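# Place bench rod across cabinet rack, then set part on it

## Task

Pick up the rod lying on the bench and lay it in the cabinet's rack so it runs straight across, parallel to and between the two rods already there, with each end resting in a notch of the side rails; after that, place the part on top of that same rack, and finish with both grippers released.

## Robot and tools

Robot: two arms, left_arm and right_arm, each ending in a parallel two-finger gripper. Root links sit in the scene frame at left_arm (-0.039, +0.296, 0) m, quat_wxyz (+0.998, 0, 0, +0.069), and right_arm (0, -0.328, 0) m, quat_wxyz (+0.999, 0, 0, +0.051). Joint ranges (rad), base to hand: waist -2.618 to 3.054, shoulder 0.000 to 3.142, elbow 0.000 to 3.142, wrist pitch -1.571 to 1.571, wrist yaw -1.571 to 1.571, wrist roll -2.094 to 2.094. Elbows cannot fully straighten.

Frame: one shared scene frame. Origin on the tabletop midway between the arms; +x points out across the table, +z up, and left_arm is on the +y side. The arm names do not match left or right in any picture. Gripper frame: fingers extend along its +z, and they close and open along its y. end_effector_position is the point between the pads, roughly 1 cm short of the fingertips. A wrist camera mount also hangs off each gripper and can collide.

The row: every command row holds 16 numbers, one flat list covering both arms, even if only one moves: left_arm x, y, z, qw, qx, qy, qz, opening, then right_arm in the same eight. x, y, z is an absolute target position in metres in the scene frame; the quaternion is an absolute target orientation, w first. Opening runs -1 (closed) to +1 (fully open, 0.094 m); it is a target, not a change. An optional 12 extra numbers (0 to 1) scale joint stiffness, left's six joints then right's six, in Joint positions order, and persist until rewritten.

Tools:
- execute_actions(actions): a list of actions; each action is a table of at most 15 rows, one row per 1/30 s step; fewer rows means the last row is repeated to fill 15 steps. An empty list just reports state and images. A whole action is rejected (both arms) if any target lies over 0.6 m from that gripper's current position along any of the gripper's own axes; if the first action fails this or anything is malformed, nothing runs.
- move(target, speed, blocking): target is one 16-number row as above. Both grippers travel straight lines that finish together, lasting 0.5 to 10 s (cut off at 10 s). speed is m/s, 0.002 to 0.5, default 0.25; rotation is capped at twice that in rad/s. Openings are applied at the start. Paths ignore obstacles and the other arm, and grippers can lag, wander and overshoot speed, notably near full reach. blocking=false returns after 0.5 s while motion continues; then check with wait(0) and send no rows or moves until it ends (or call stop).
- wait(seconds): 0 to 10; arms keep their last command.
- stop(): brakes a running move; fingers are unaffected; fast moves need room.
- zoom_image(camera, region): camera is cam_high, cam_low, cam_left_wrist or cam_right_wrist (each 504x504); region [x0, y0, x1, y1] pixels from the top-left, at most 504 by 504.
- read_manual(section): only URDF licence text; no motion.
- finished_scene(scene): ends the current scene by its number once the last command has settled; irreversible, reports success.

Control behaviour: each step the commanded pose is clamped to within 70 mm and 16 degrees of the measured pose, and damped IK follows it, favouring position over orientation. A distant target therefore needs several actions; after an action the arm stops at its last clamped pose, so keep sending the remainder. Expect final positions off by a centimetre or more, usually low. Printed positions drift more at long reach. To hold orientation steady, resend one fixed quaternion rather than copying the slightly drifted reported one. To park an arm, keep sending its last reported full pose plus its intended opening.

Results: the state line (left_arm: … | right_arm: …) gives each gripper's position and quaternion. Hand target lines show what the controller is currently steering to. grip_measured is finger opening on the command scale; the last Joint positions value is the opening in metres; each gripper may be off by about 1 mm. "pose unreachable" means a clearance check altered or blocked that arm's command. The move: line states the ending (done, off_target, moving, held, fault), limits that acted (paced = pose clipped; held = steps blocked, after which the arm may surge), and distance to target. If only one arm is named, the other finished fine. FAULT lines mean an arm stopped. MOTOR HOT appears at 75 °C; 90 °C stops that arm for 10 s (later again at 90 °C after 5 minutes), and 100 °C drops the arm and its grip until cool. Holding loads, even idle, heats motors.

Gripping: to hold, command an opening about 0.03 under grip_measured; smaller margins grip more gently. Pads push about 50 to 62 N, less on thin (<2 mm) items, with a brief spike on contact.

Avoid: knocking or placing anything off the table; dropping, slipping or slamming objects; fast contacts and targets set deep beyond a contact, which press hard; arms colliding or squeezing each other. Occasional disturbances may tug a held item or nudge loose ones, so recheck with images before releasing and finishing.

Each tool is called after "Emit:" as name(argument=value, ...), one argument or row to a line, values as JSON.

## Session

Emit:
execute_actions(
  actions=[],
)

Scene clock: 0.00 s.
left_arm: end_effector_position=(+0.3164, -0.3014, +0.1750) grip_measured=+1.000 end_effector_quat_wxyz=(-0.061, -0.122, +0.694, -0.707) | right_arm: end_effector_position=(+0.3924, -0.4387, +0.3223) grip_measured=+1.000 end_effector_quat_wxyz=(+0.033, -0.309, +0.856, -0.414)
Joint positions: left_arm=[-1.03   2.533  1.9    0.643  0.59  -1.837  0.094] | right_arm=[-0.069  1.853  2.16  -1.463  0.772 -0.831  0.094]
Joint velocities: left_arm=[-0.002 -0.007 -0.012 -0.007  0.022  0.007  0.   ] | right_arm=[-0.012 -0.012  0.002 -0.022 -0.007 -0.037  0.   ]
Motor temperatures (°C, as the motors report them): left_arm=[23 25 26 24 23 23] | right_arm=[24 24 26 24 26 24]
Hand target (left_arm): +0.316, -0.301, +0.185; -0.054, -0.114, +0.689, -0.714
Hand target (right_arm): +0.391, -0.440, +0.332; +0.046, -0.298, +0.855, -0.421
Joint stiffness scale: left_arm=[1. 1. 1. 1. 1. 1.] | right_arm=[1. 1. 1. 1. 1. 1.]

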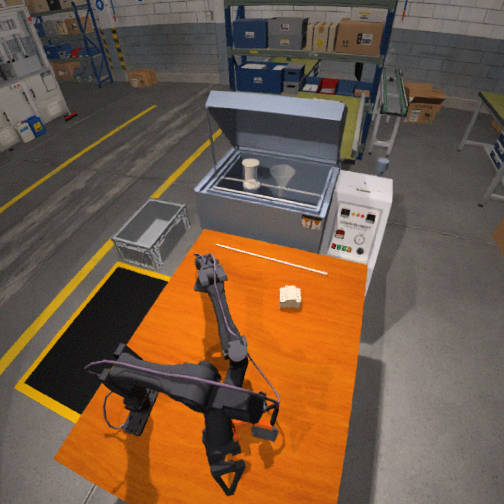

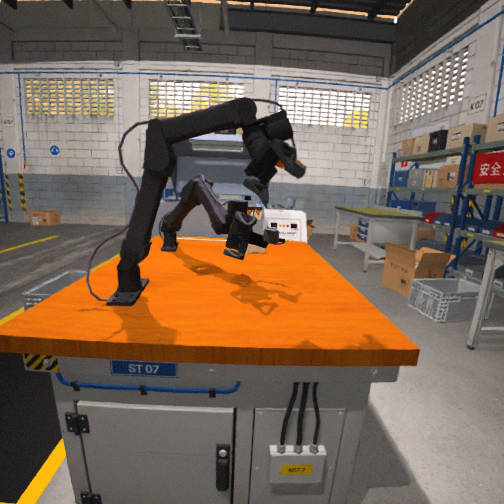

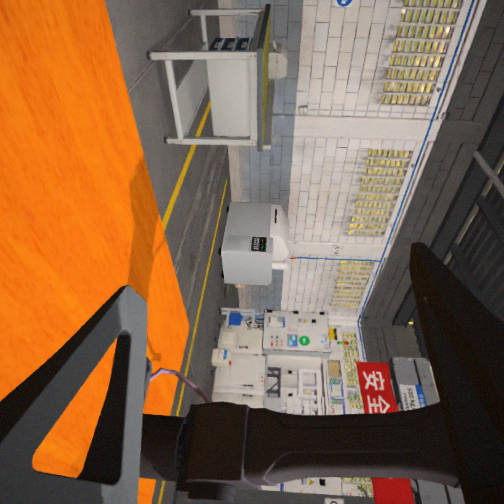

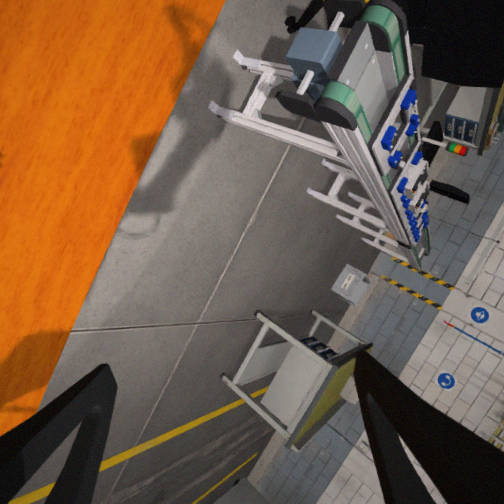

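Emit:
move(
  target=[0.3,0.0,0.2,-0.061,-0.122,0.694,-0.707,1,0.3924,-0.4387,0.3223,0.033,-0.309,0.856,-0.414,1],
)

Emit:
move(
  target=[0.25,0.4,0.3,0,0,1,0,1,0.3924,-0.4387,0.3223,0.033,-0.309,0.856,-0.414,1],
)

Emit:
zoom_image(
  camera="cam_high",
  region=[180,90,400,310],
)

Scene clock: 6.37 s.
left_arm: end_effector_position=(+0.3089, -0.0013, +0.1929) grip_measured=+1.000 end_effector_quat_wxyz=(-0.066, -0.137, +0.698, -0.700) | right_arm: end_effector_position=(+0.3924, -0.4387, +0.3223) grip_measured=+1.000 end_effector_quat_wxyz=(+0.033, -0.309, +0.856, -0.414)
Joint positions: left_arm=[-0.489  1.872  0.87   0.976  1.119 -1.836  0.094] | right_arm=[-0.069  1.853  2.16  -1.463  0.772 -0.831  0.094]
Joint velocities: left_arm=[-0.002 -0.007  0.002  0.051 -0.007  0.037  0.   ] | right_arm=[-0.027  0.007 -0.002 -0.022  0.051 -0.037  0.   ]
Motor temperatures (°C, as the motors report them): left_arm=[23 29 27 26 23 23] | right_arm=[24 26 26 25 26 24]
Hand target (left_arm): +0.302, +0.000, +0.199; -0.058, -0.120, +0.697, -0.704
Hand target (right_arm): +0.392, -0.439, +0.322; +0.033, -0.309, +0.856, -0.414
Off the commanded pose (left_arm): 0.011 m, 2 deg.
Off the commanded pose (right_arm): 0.000 m, 0 deg.
Joint stiffness scale: left_arm=[1. 1. 1. 1. 1. 1.] | right_arm=[1. 1. 1. 1. 1. 1.]
move: off_target (left_arm)

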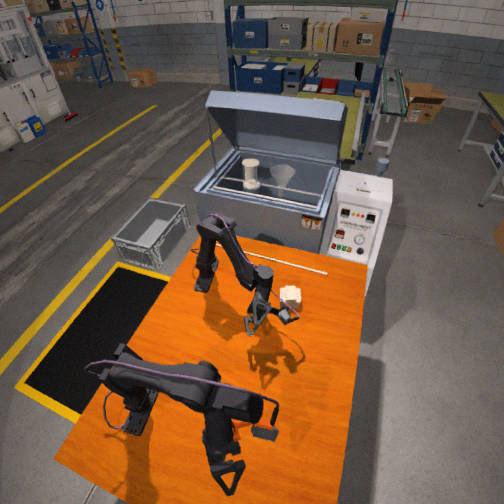

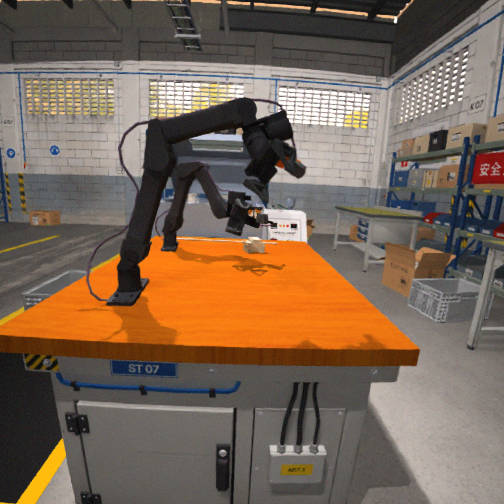

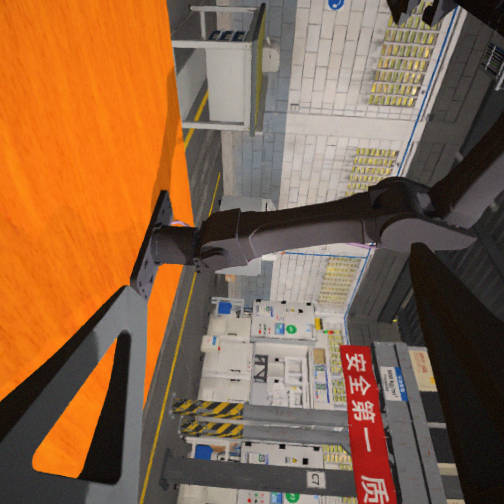

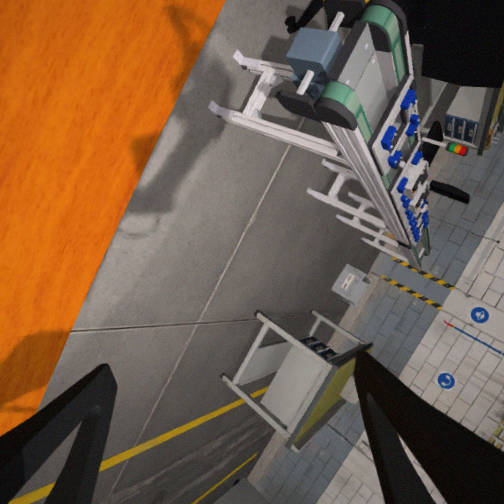

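Scene clock: 10.40 s.
left_arm: end_effector_position=(+0.2539, +0.4044, +0.2871) grip_measured=+1.000 end_effector_quat_wxyz=(+0.167, -0.017, +0.984, +0.057) | right_arm: end_effector_position=(+0.3924, -0.4387, +0.3223) grip_measured=+1.000 end_effector_quat_wxyz=(+0.033, -0.309, +0.856, -0.414)
Joint positions: left_arm=[ 0.214  1.55   1.886 -1.551  0.002  0.317  0.094] | right_arm=[-0.069  1.853  2.16  -1.463  0.772 -0.831  0.094]
Joint velocities: left_arm=[-0.032  0.002 -0.007  0.037  0.007 -0.066  0.   ] | right_arm=[ 0.012  0.017 -0.002 -0.007 -0.037  0.051  0.   ]
Motor temperatures (°C, as the motors report them): left_arm=[23 29 27 26 23 23] | right_arm=[24 26 26 25 26 24]
Hand target (left_arm): +0.254, +0.402, +0.298; +0.182, -0.008, +0.981, +0.066
Hand target (right_arm): +0.392, -0.439, +0.322; +0.033, -0.309, +0.856, -0.414
Off the commanded pose (left_arm): 0.014 m, 20 deg; orientation clipped at the last step of the last action.
Off the commanded pose (right_arm): 0.000 m, 0 deg.
Joint stiffness scale: left_arm=[1. 1. 1. 1. 1. 1.] | right_arm=[1. 1. 1. 1. 1. 1.]
joint sent to its limit (left arm) — the command would take joint 4 (wrist pitch) past its lower limit, so that joint was sent only as far as its limit.
move: off_target (left_arm); limits=paced

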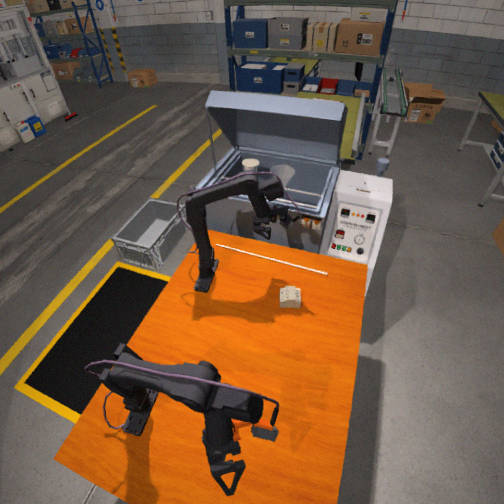

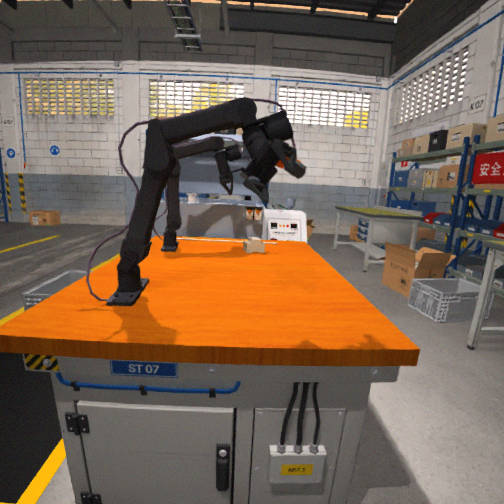

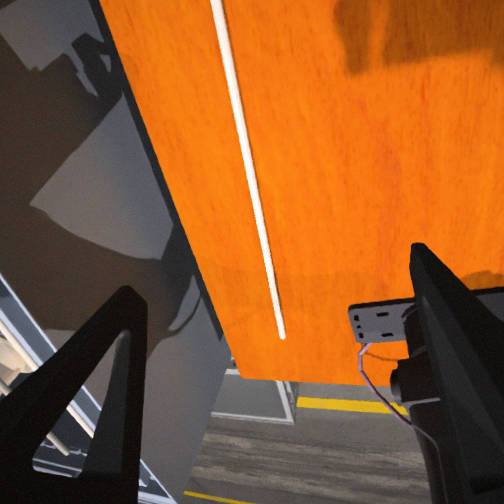

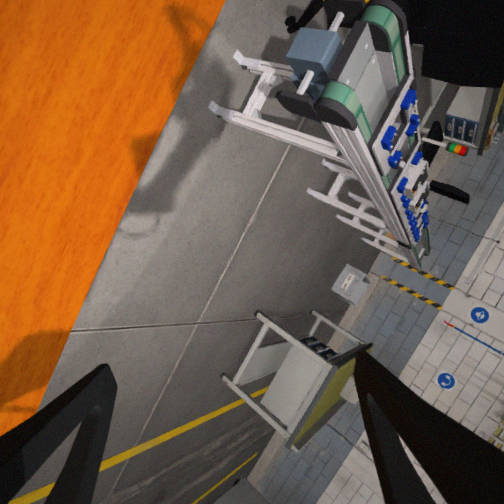

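Region (180, 90, 400, 310) of cam_high's 504x504 image, scaled by 2.291, with more detail than that image has.

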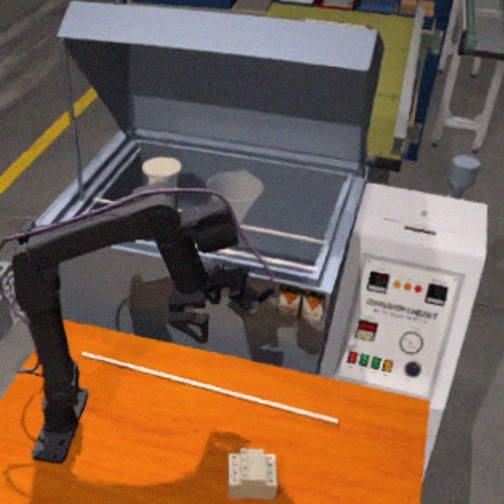

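Emit:
move(
  target=[0.2,0.5,0.08,0,0,0.966,0.259,1,0.3924,-0.4387,0.3223,0.033,-0.309,0.856,-0.414,1],
)

Emit:
zoom_image(
  camera="cam_high",
  region=[180,90,400,310],
)

Scene clock: 16.27 s.
left_arm: end_effector_position=(+0.2049, +0.4972, +0.0827) grip_measured=+1.000 end_effector_quat_wxyz=(+0.006, +0.003, +0.967, +0.256) | right_arm: end_effector_position=(+0.3924, -0.4387, +0.3223) grip_measured=+1.000 end_effector_quat_wxyz=(+0.033, -0.309, +0.856, -0.414)
Joint positions: left_arm=[ 0.296  1.531  0.981 -0.773 -0.46   0.499  0.094] | right_arm=[-0.069  1.853  2.16  -1.463  0.772 -0.831  0.094]
Joint velocities: left_arm=[-0.002 -0.002  0.012 -0.007 -0.007  0.007  0.   ] | right_arm=[-0.012 -0.002  0.007 -0.007 -0.007 -0.037  0.   ]
Motor temperatures (°C, as the motors report them): left_arm=[23 28 27 26 23 23] | right_arm=[24 27 27 25 26 24]
Hand target (left_arm): +0.201, +0.501, +0.080; +0.001, -0.000, +0.965, +0.261
Hand target (right_arm): +0.392, -0.439, +0.322; +0.033, -0.309, +0.856, -0.414
Off the commanded pose (left_arm): 0.006 m, 1 deg.
Off the commanded pose (right_arm): 0.000 m, 0 deg.
Joint stiffness scale: left_arm=[1. 1. 1. 1. 1. 1.] | right_arm=[1. 1. 1. 1. 1. 1.]
move: done

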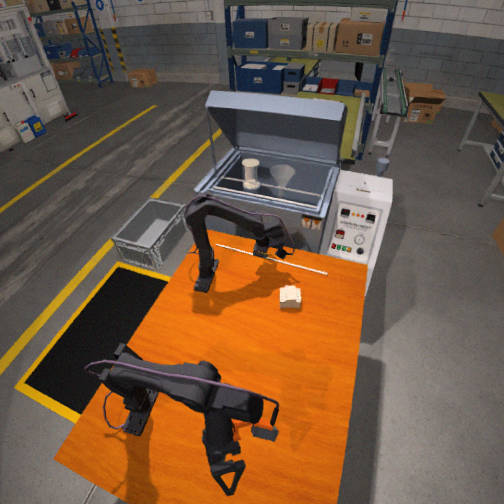

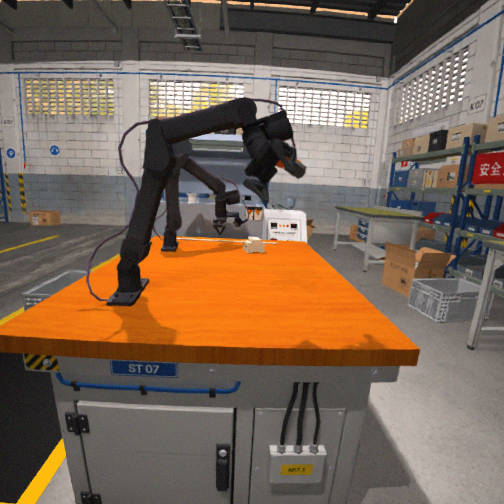

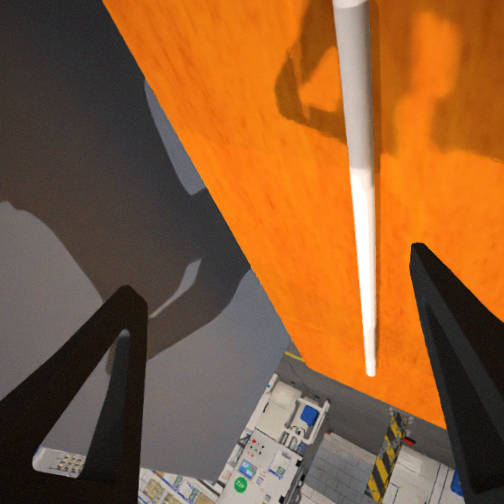

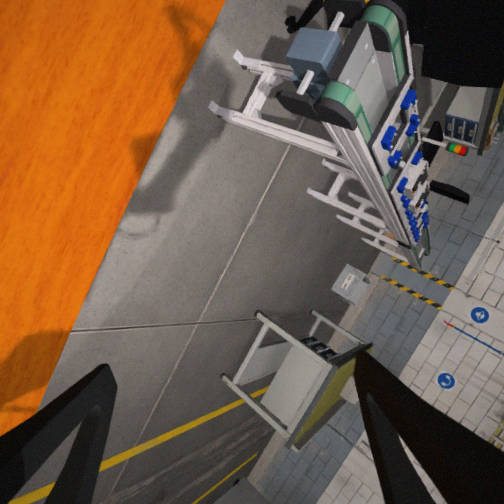

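Region (180, 90, 400, 310) of cam_high's 504x504 image, scaled by 2.291, with more detail than that image has.

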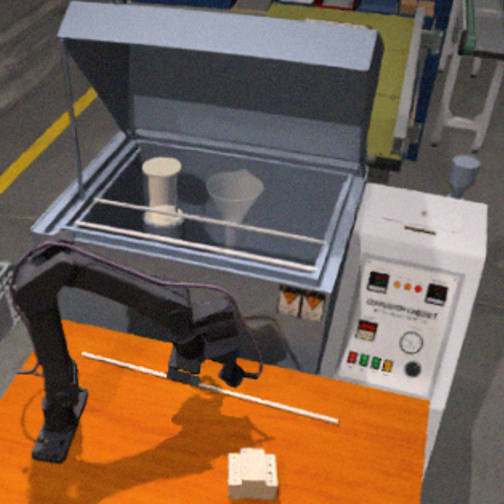

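Emit:
move(
  target=[0.2,0.475,0.04,0,0,0.966,0.259,-0.3,0.3924,-0.4387,0.3223,0.033,-0.309,0.856,-0.414,1],
  speed=0.1,
)

Scene clock: 21.90 s.
left_arm: end_effector_position=(+0.2008, +0.4757, +0.0434) grip_measured=-0.298 end_effector_quat_wxyz=(+0.001, +0.003, +0.967, +0.253) | right_arm: end_effector_position=(+0.3924, -0.4387, +0.3223) grip_measured=+1.000 end_effector_quat_wxyz=(+0.033, -0.309, +0.856, -0.414)
Joint positions: left_arm=[ 0.227  1.564  0.85  -0.655 -0.474  0.419  0.033] | right_arm=[-0.069  1.853  2.16  -1.463  0.772 -0.831  0.094]
Joint velocities: left_arm=[-0.002 -0.012  0.012 -0.007 -0.081  0.037 -0.001] | right_arm=[ 0.002  0.007 -0.002  0.066  0.051 -0.051  0.   ]
Motor temperatures (°C, as the motors report them): left_arm=[23 28 27 26 23 23] | right_arm=[24 27 27 25 26 24]
Hand target (left_arm): +0.200, +0.475, +0.040; +0.000, -0.000, +0.966, +0.258
Hand target (right_arm): +0.392, -0.439, +0.322; +0.033, -0.309, +0.856, -0.414
Off the commanded pose (left_arm): 0.004 m, 1 deg.
Off the commanded pose (right_arm): 0.000 m, 0 deg.
Joint stiffness scale: left_arm=[1. 1. 1. 1. 1. 1.] | right_arm=[1. 1. 1. 1. 1. 1.]
move: done

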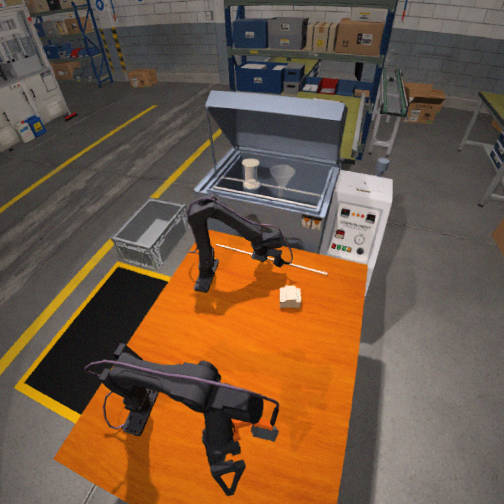

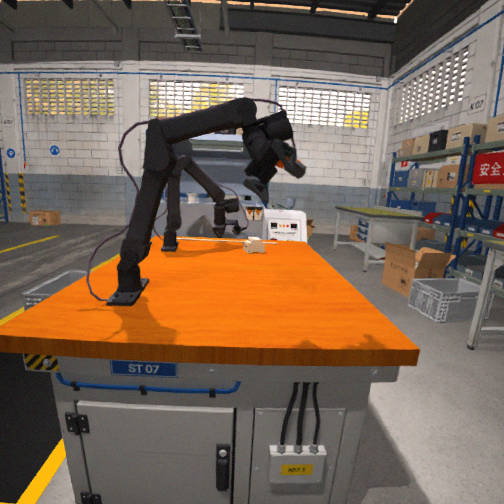

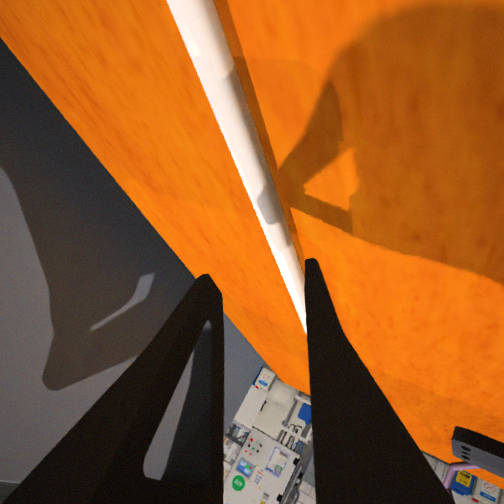

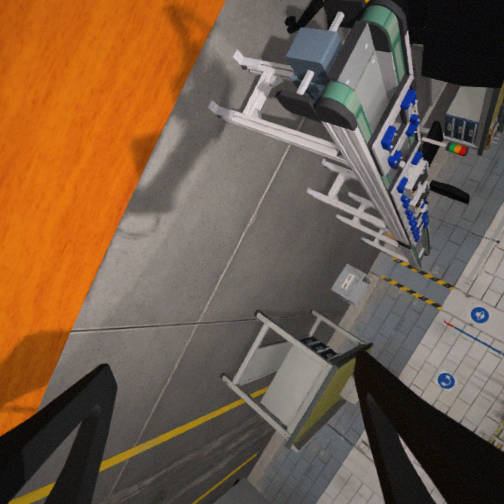

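Emit:
move(
  target=[0.2,0.495,0.03,0,0,0.996,0.087,-0.3,0.3924,-0.4387,0.3223,0.033,-0.309,0.856,-0.414,1],
  speed=0.15,
)

Emit:
move(
  target=[0.2,0.497,0.01,0,0,0.996,0.087,-0.3,0.3924,-0.4387,0.3223,0.033,-0.309,0.856,-0.414,1],
  speed=0.03,
)

Scene clock: 27.70 s.
left_arm: end_effector_position=(+0.1945, +0.4932, +0.0261) grip_measured=-0.298 end_effector_quat_wxyz=(-0.008, -0.001, +0.995, +0.095) | right_arm: end_effector_position=(+0.3924, -0.4387, +0.3223) grip_measured=+1.000 end_effector_quat_wxyz=(+0.033, -0.309, +0.856, -0.414)
Joint positions: left_arm=[ 0.464  1.7    1.012 -0.788 -0.166  0.609  0.033] | right_arm=[-0.069  1.853  2.16  -1.463  0.772 -0.831  0.094]
Joint velocities: left_arm=[-0.002 -0.022  0.012  0.022  0.081 -0.051  0.001] | right_arm=[-0.002  0.002 -0.002 -0.007  0.022 -0.037  0.   ]
Motor temperatures (°C, as the motors report them): left_arm=[23 28 27 26 23 23] | right_arm=[24 27 27 25 26 24]
Hand target (left_arm): +0.200, +0.497, +0.030; -0.002, -0.000, +0.996, +0.090
Hand target (right_arm): +0.392, -0.439, +0.322; +0.033, -0.309, +0.856, -0.414
Off the commanded pose (left_arm): 0.007 m, 1 deg.
Off the commanded pose (right_arm): 0.000 m, 0 deg.
Joint stiffness scale: left_arm=[1. 1. 1. 1. 1. 1.] | right_arm=[1. 1. 1. 1. 1. 1.]
move: done

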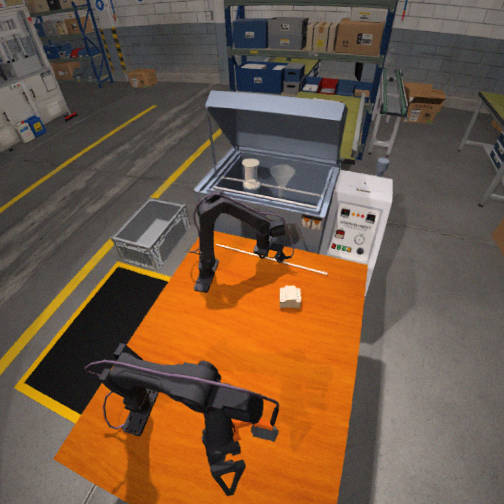

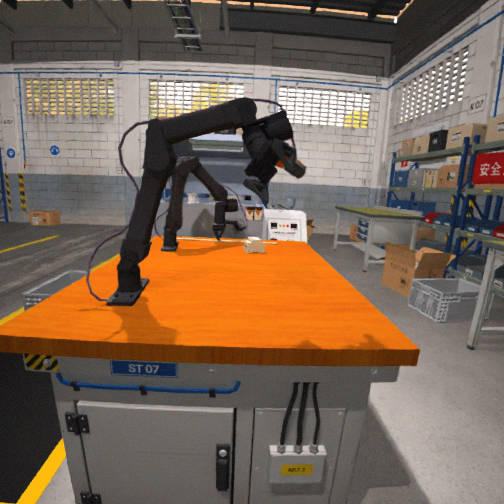

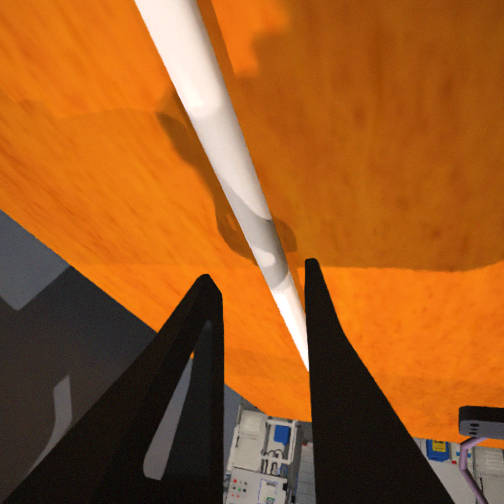

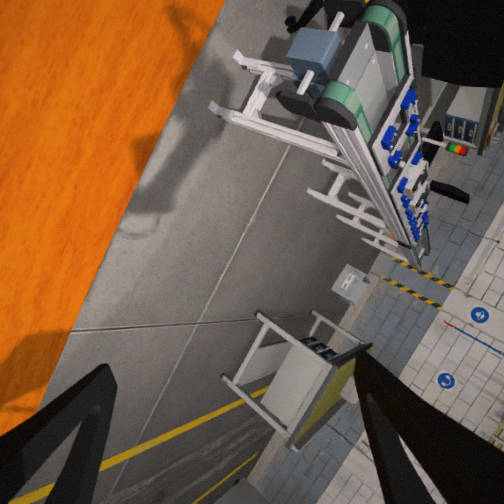

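Scene clock: 28.60 s.
left_arm: end_effector_position=(+0.2029, +0.4972, +0.0163) grip_measured=-0.298 end_effector_quat_wxyz=(-0.000, +0.002, +0.995, +0.095) | right_arm: end_effector_position=(+0.3924, -0.4387, +0.3223) grip_measured=+1.000 end_effector_quat_wxyz=(+0.033, -0.309, +0.856, -0.414)
Joint positions: left_arm=[ 0.464  1.738  1.012 -0.736 -0.158  0.614  0.033] | right_arm=[-0.069  1.853  2.16  -1.463  0.772 -0.831  0.094]
Joint velocities: left_arm=[-0.007  0.002 -0.002  0.066  0.022 -0.037  0.   ] | right_arm=[-0.007 -0.002 -0.002 -0.022 -0.007  0.051  0.   ]
Motor temperatures (°C, as the motors report them): left_arm=[23 28 27 26 23 23] | right_arm=[24 27 27 25 26 24]
Hand target (left_arm): +0.200, +0.497, +0.010; -0.000, -0.000, +0.996, +0.087
Hand target (right_arm): +0.392, -0.439, +0.322; +0.033, -0.309, +0.856, -0.414
Off the commanded pose (left_arm): 0.007 m, 1 deg.
Off the commanded pose (right_arm): 0.000 m, 0 deg.
Joint stiffness scale: left_arm=[1. 1. 1. 1. 1. 1.] | right_arm=[1. 1. 1. 1. 1. 1.]
move: done

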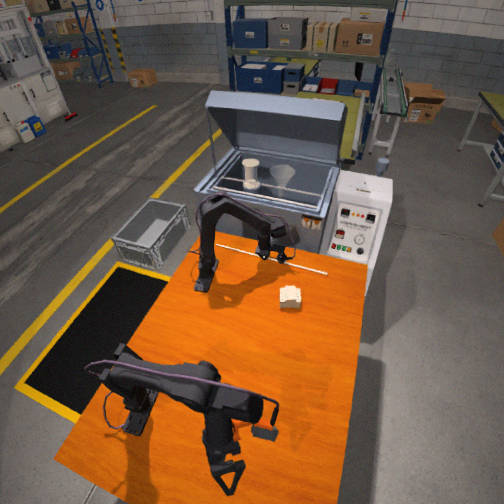

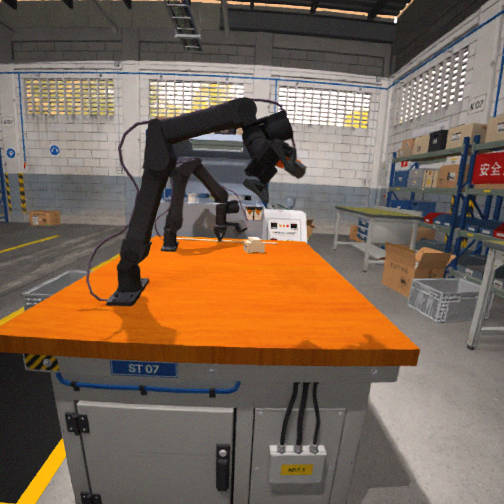

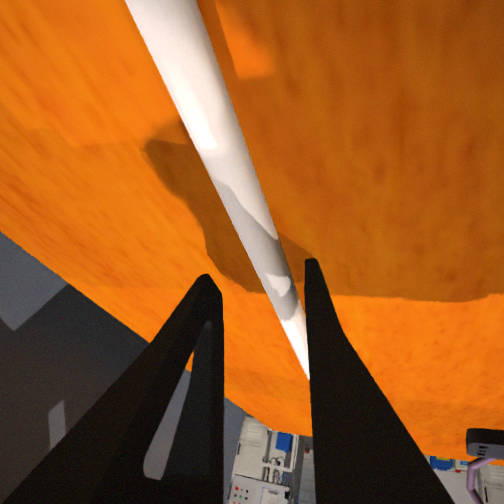

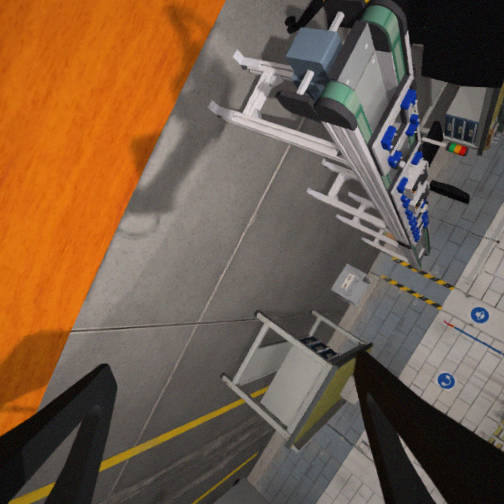

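Emit:
move(
  target=[0.22,0.495,0.003,0,0,1,0.03,-0.4,0.3924,-0.4387,0.3223,0.033,-0.309,0.856,-0.414,1],
  speed=0.04,
)

Emit:
move(
  target=[0.22,0.495,0.003,0,0,1,0.03,-0.9,0.3924,-0.4387,0.3223,0.033,-0.309,0.856,-0.414,1],
)

Emit:
move(
  target=[0.2,0.52,0.3,0,0,0.924,0.383,-0.9,0.3924,-0.4387,0.3223,0.033,-0.309,0.856,-0.414,1],
  speed=0.15,
)

Scene clock: 34.10 s.
left_arm: end_effector_position=(+0.2036, +0.4977, +0.0133) grip_measured=-0.398 end_effector_quat_wxyz=(-0.027, -0.001, +0.998, +0.054) | right_arm: end_effector_position=(+0.3924, -0.4387, +0.3223) grip_measured=+1.000 end_effector_quat_wxyz=(+0.033, -0.309, +0.856, -0.414)
Joint positions: left_arm=[ 0.485  1.821  1.113 -0.843 -0.119  0.622  0.028] | right_arm=[-0.069  1.853  2.16  -1.463  0.772 -0.831  0.094]
Joint velocities: left_arm=[-0.002  0.002 -0.002  0.066 -0.007  0.037  0.001] | right_arm=[-0.017 -0.007  0.002 -0.037  0.022 -0.022  0.   ]
Motor temperatures (°C, as the motors report them): left_arm=[23 28 27 25 23 23] | right_arm=[24 28 27 25 26 24]
Hand target (left_arm): +0.219, +0.495, +0.004; -0.001, +0.000, +1.000, +0.031
Hand target (right_arm): +0.392, -0.439, +0.322; +0.033, -0.309, +0.856, -0.414
Off the commanded pose (left_arm): 0.020 m, 4 deg.
Off the commanded pose (right_arm): 0.000 m, 0 deg.
Joint stiffness scale: left_arm=[1. 1. 1. 1. 1. 1.] | right_arm=[1. 1. 1. 1. 1. 1.]
move: off_target (left_arm)

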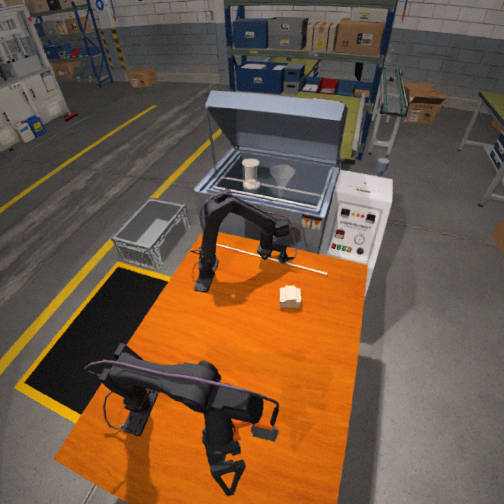

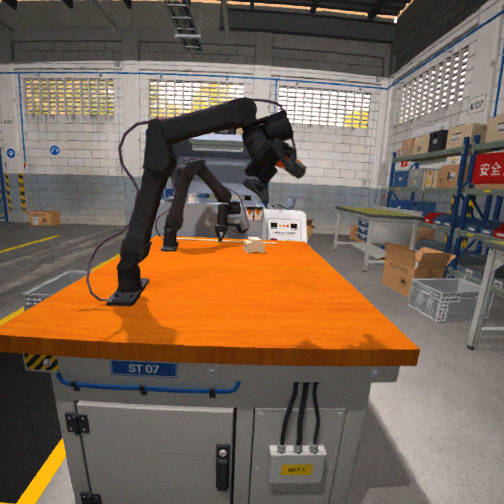

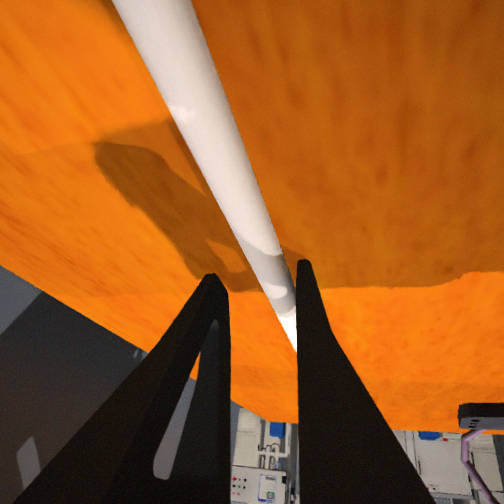

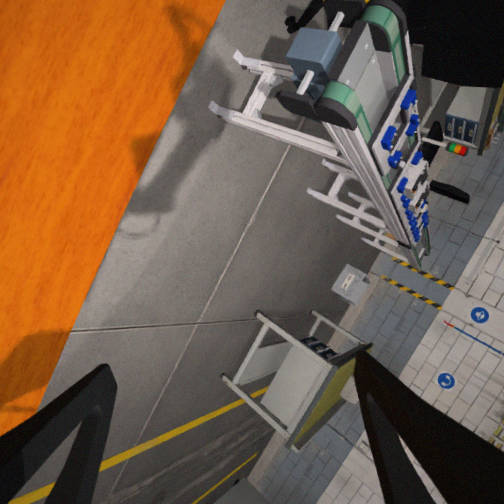

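Scene clock: 34.80 s.
left_arm: end_effector_position=(+0.2037, +0.4959, +0.0124) grip_measured=-0.811 end_effector_quat_wxyz=(-0.027, -0.000, +0.998, +0.049) | right_arm: end_effector_position=(+0.3924, -0.4387, +0.3223) grip_measured=+1.000 end_effector_quat_wxyz=(+0.033, -0.309, +0.856, -0.414)
Joint positions: left_arm=[ 0.485  1.824  1.113 -0.846 -0.111  0.623  0.009] | right_arm=[-0.069  1.853  2.16  -1.463  0.772 -0.831  0.094]
Joint velocities: left_arm=[-0.007 -0.017 -0.007  0.007  0.007 -0.007  0.   ] | right_arm=[ 0.007  0.012 -0.007 -0.051 -0.037 -0.066  0.   ]
Motor temperatures (°C, as the motors report them): left_arm=[23 28 27 25 23 23] | right_arm=[24 28 27 25 26 24]
Hand target (left_arm): +0.219, +0.495, +0.004; -0.001, +0.000, +1.000, +0.030
Hand target (right_arm): +0.392, -0.439, +0.322; +0.033, -0.309, +0.856, -0.414
Off the commanded pose (left_arm): 0.019 m, 4 deg.
Off the commanded pose (right_arm): 0.000 m, 0 deg.
Joint stiffness scale: left_arm=[1. 1. 1. 1. 1. 1.] | right_arm=[1. 1. 1. 1. 1. 1.]
move: off_target (left_arm)

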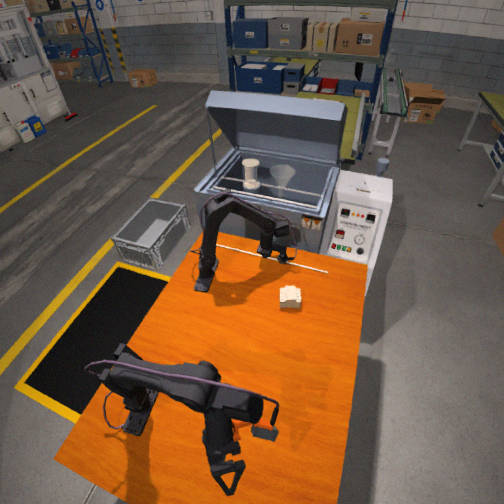

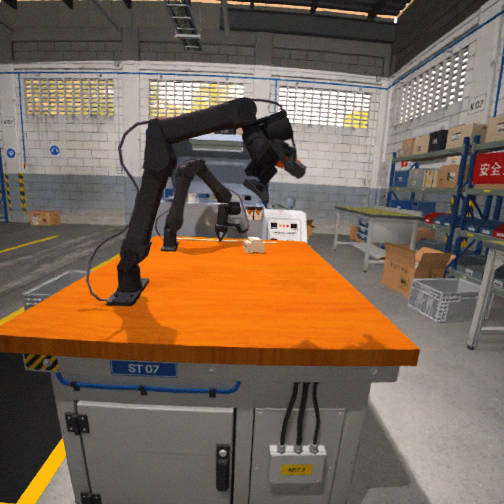

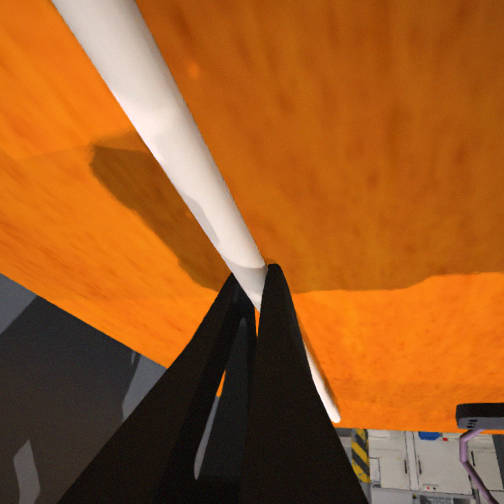

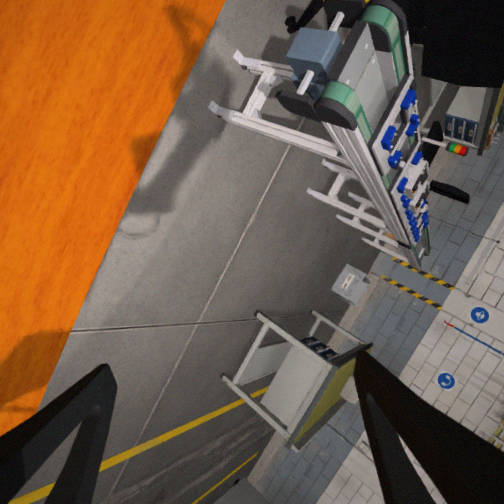

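Scene clock: 37.63 s.
left_arm: end_effector_position=(+0.1980, +0.5171, +0.2865) grip_measured=-0.811 end_effector_quat_wxyz=(-0.011, +0.011, +0.931, +0.364) | right_arm: end_effector_position=(+0.3924, -0.4387, +0.3223) grip_measured=+1.000 end_effector_quat_wxyz=(+0.033, -0.309, +0.856, -0.414)
Joint positions: left_arm=[ 0.256  1.519  1.694 -1.42  -0.682  0.535  0.009] | right_arm=[-0.069  1.853  2.16  -1.463  0.772 -0.831  0.094]
Joint velocities: left_arm=[ 0.012  0.022 -0.007 -0.037  0.022  0.066  0.   ] | right_arm=[ 0.007  0.007  0.007  0.051 -0.022 -0.007  0.   ]
Motor temperatures (°C, as the motors report them): left_arm=[23 28 28 25 23 23] | right_arm=[24 28 27 26 26 24]
Hand target (left_arm): +0.198, +0.518, +0.301; +0.005, +0.000, +0.925, +0.381
Hand target (right_arm): +0.392, -0.439, +0.322; +0.033, -0.309, +0.856, -0.414
Off the commanded pose (left_arm): 0.014 m, 3 deg.
Off the commanded pose (right_arm): 0.000 m, 0 deg.
Joint stiffness scale: left_arm=[1. 1. 1. 1. 1. 1.] | right_arm=[1. 1. 1. 1. 1. 1.]
move: off_target (left_arm)

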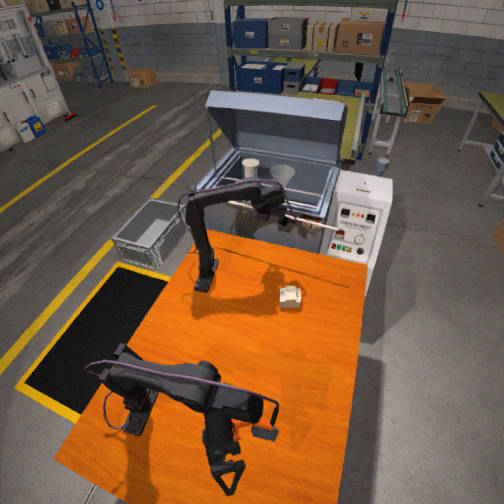

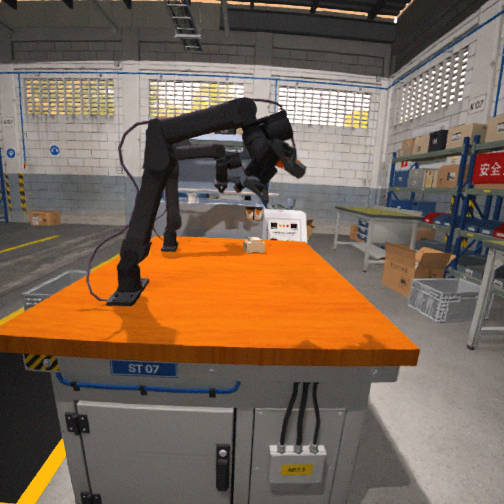

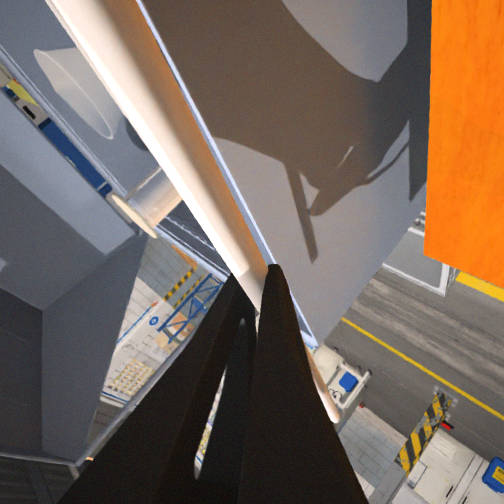

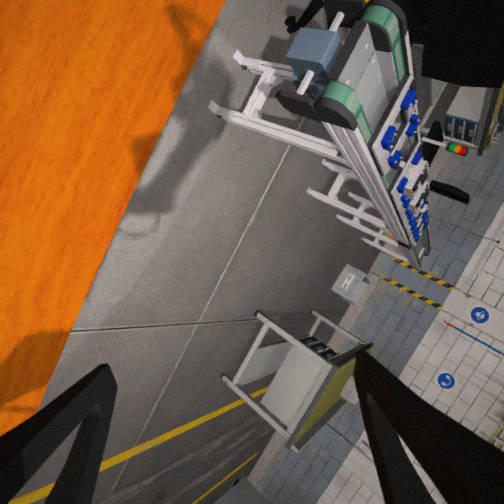

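Emit:
move(
  target=[0.11,0.72,0.29,-0.025,-0.009,0.94,0.342,-0.9,0.3924,-0.4387,0.3223,0.033,-0.309,0.856,-0.414,1],
  speed=0.12,
)

Emit:
zoom_image(
  camera="cam_high",
  region=[190,110,350,270],
)

Emit:
zoom_image(
  camera="cam_low",
  region=[150,120,310,260],
)

Scene clock: 44.07 s.
left_arm: end_effector_position=(+0.1065, +0.7169, +0.2793) grip_measured=-0.811 end_effector_quat_wxyz=(-0.041, -0.004, +0.942, +0.332) | right_arm: end_effector_position=(+0.3924, -0.4387, +0.3223) grip_measured=+1.000 end_effector_quat_wxyz=(+0.033, -0.309, +0.856, -0.414)
Joint positions: left_arm=[ 0.953  1.791  1.958 -1.148 -0.369  1.194  0.009] | right_arm=[-0.069  1.853  2.16  -1.463  0.772 -0.831  0.094]
Joint velocities: left_arm=[-0.002 -0.002 -0.012 -0.037 -0.007  0.081  0.002] | right_arm=[ 0.002 -0.007 -0.012  0.037  0.051  0.051  0.   ]
Motor temperatures (°C, as the motors report them): left_arm=[23 28 28 26 23 23] | right_arm=[24 28 27 26 27 24]
Hand target (left_arm): +0.109, +0.722, +0.291; -0.029, -0.007, +0.937, +0.348
Hand target (right_arm): +0.392, -0.439, +0.322; +0.033, -0.309, +0.856, -0.414
Off the commanded pose (left_arm): 0.012 m, 2 deg.
Off the commanded pose (right_arm): 0.000 m, 0 deg.
Joint stiffness scale: left_arm=[1. 1. 1. 1. 1. 1.] | right_arm=[1. 1. 1. 1. 1. 1.]
move: off_target (left_arm)

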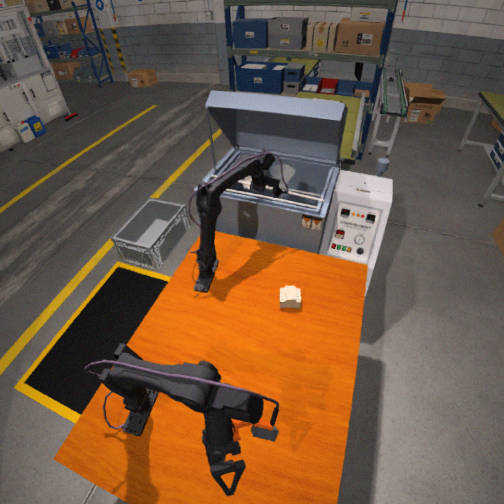

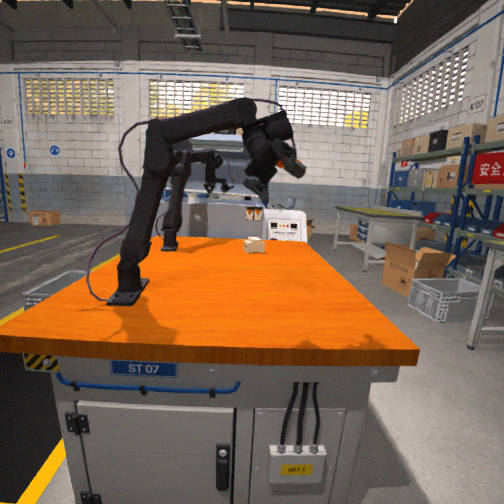

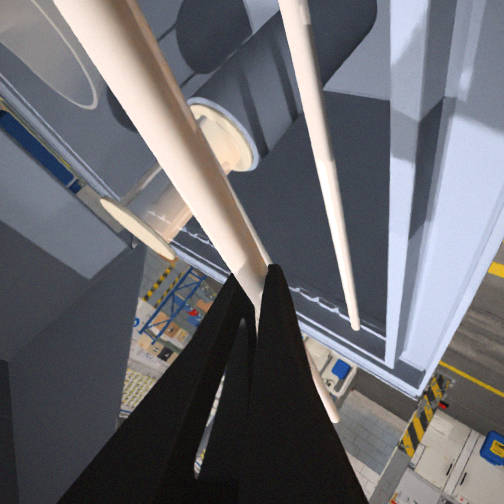

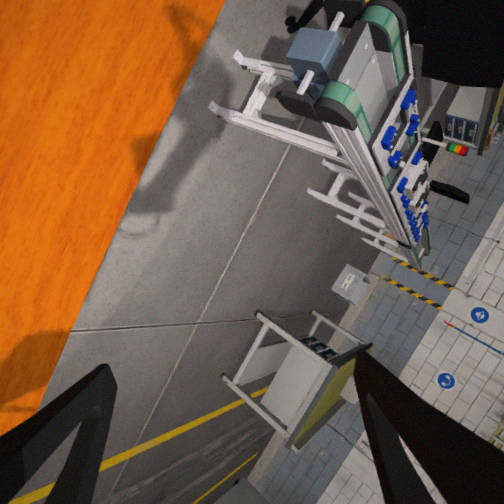

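Region (190, 110, 350, 270) of cam_high's 504x504 image, scaled by 3.150, with more detail than that image has.

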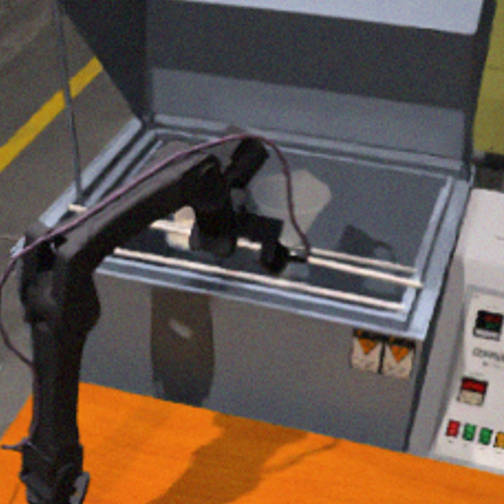

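Region (150, 120, 310, 260) of cam_low's 504x504 image, scaled by 3.150, with more detail than that image has; it fills the top 441 rows of this view, and the rest is white.

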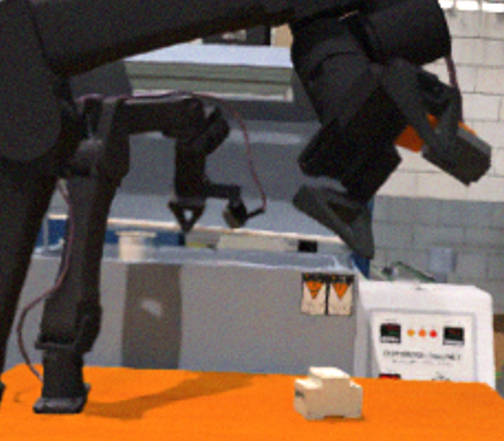

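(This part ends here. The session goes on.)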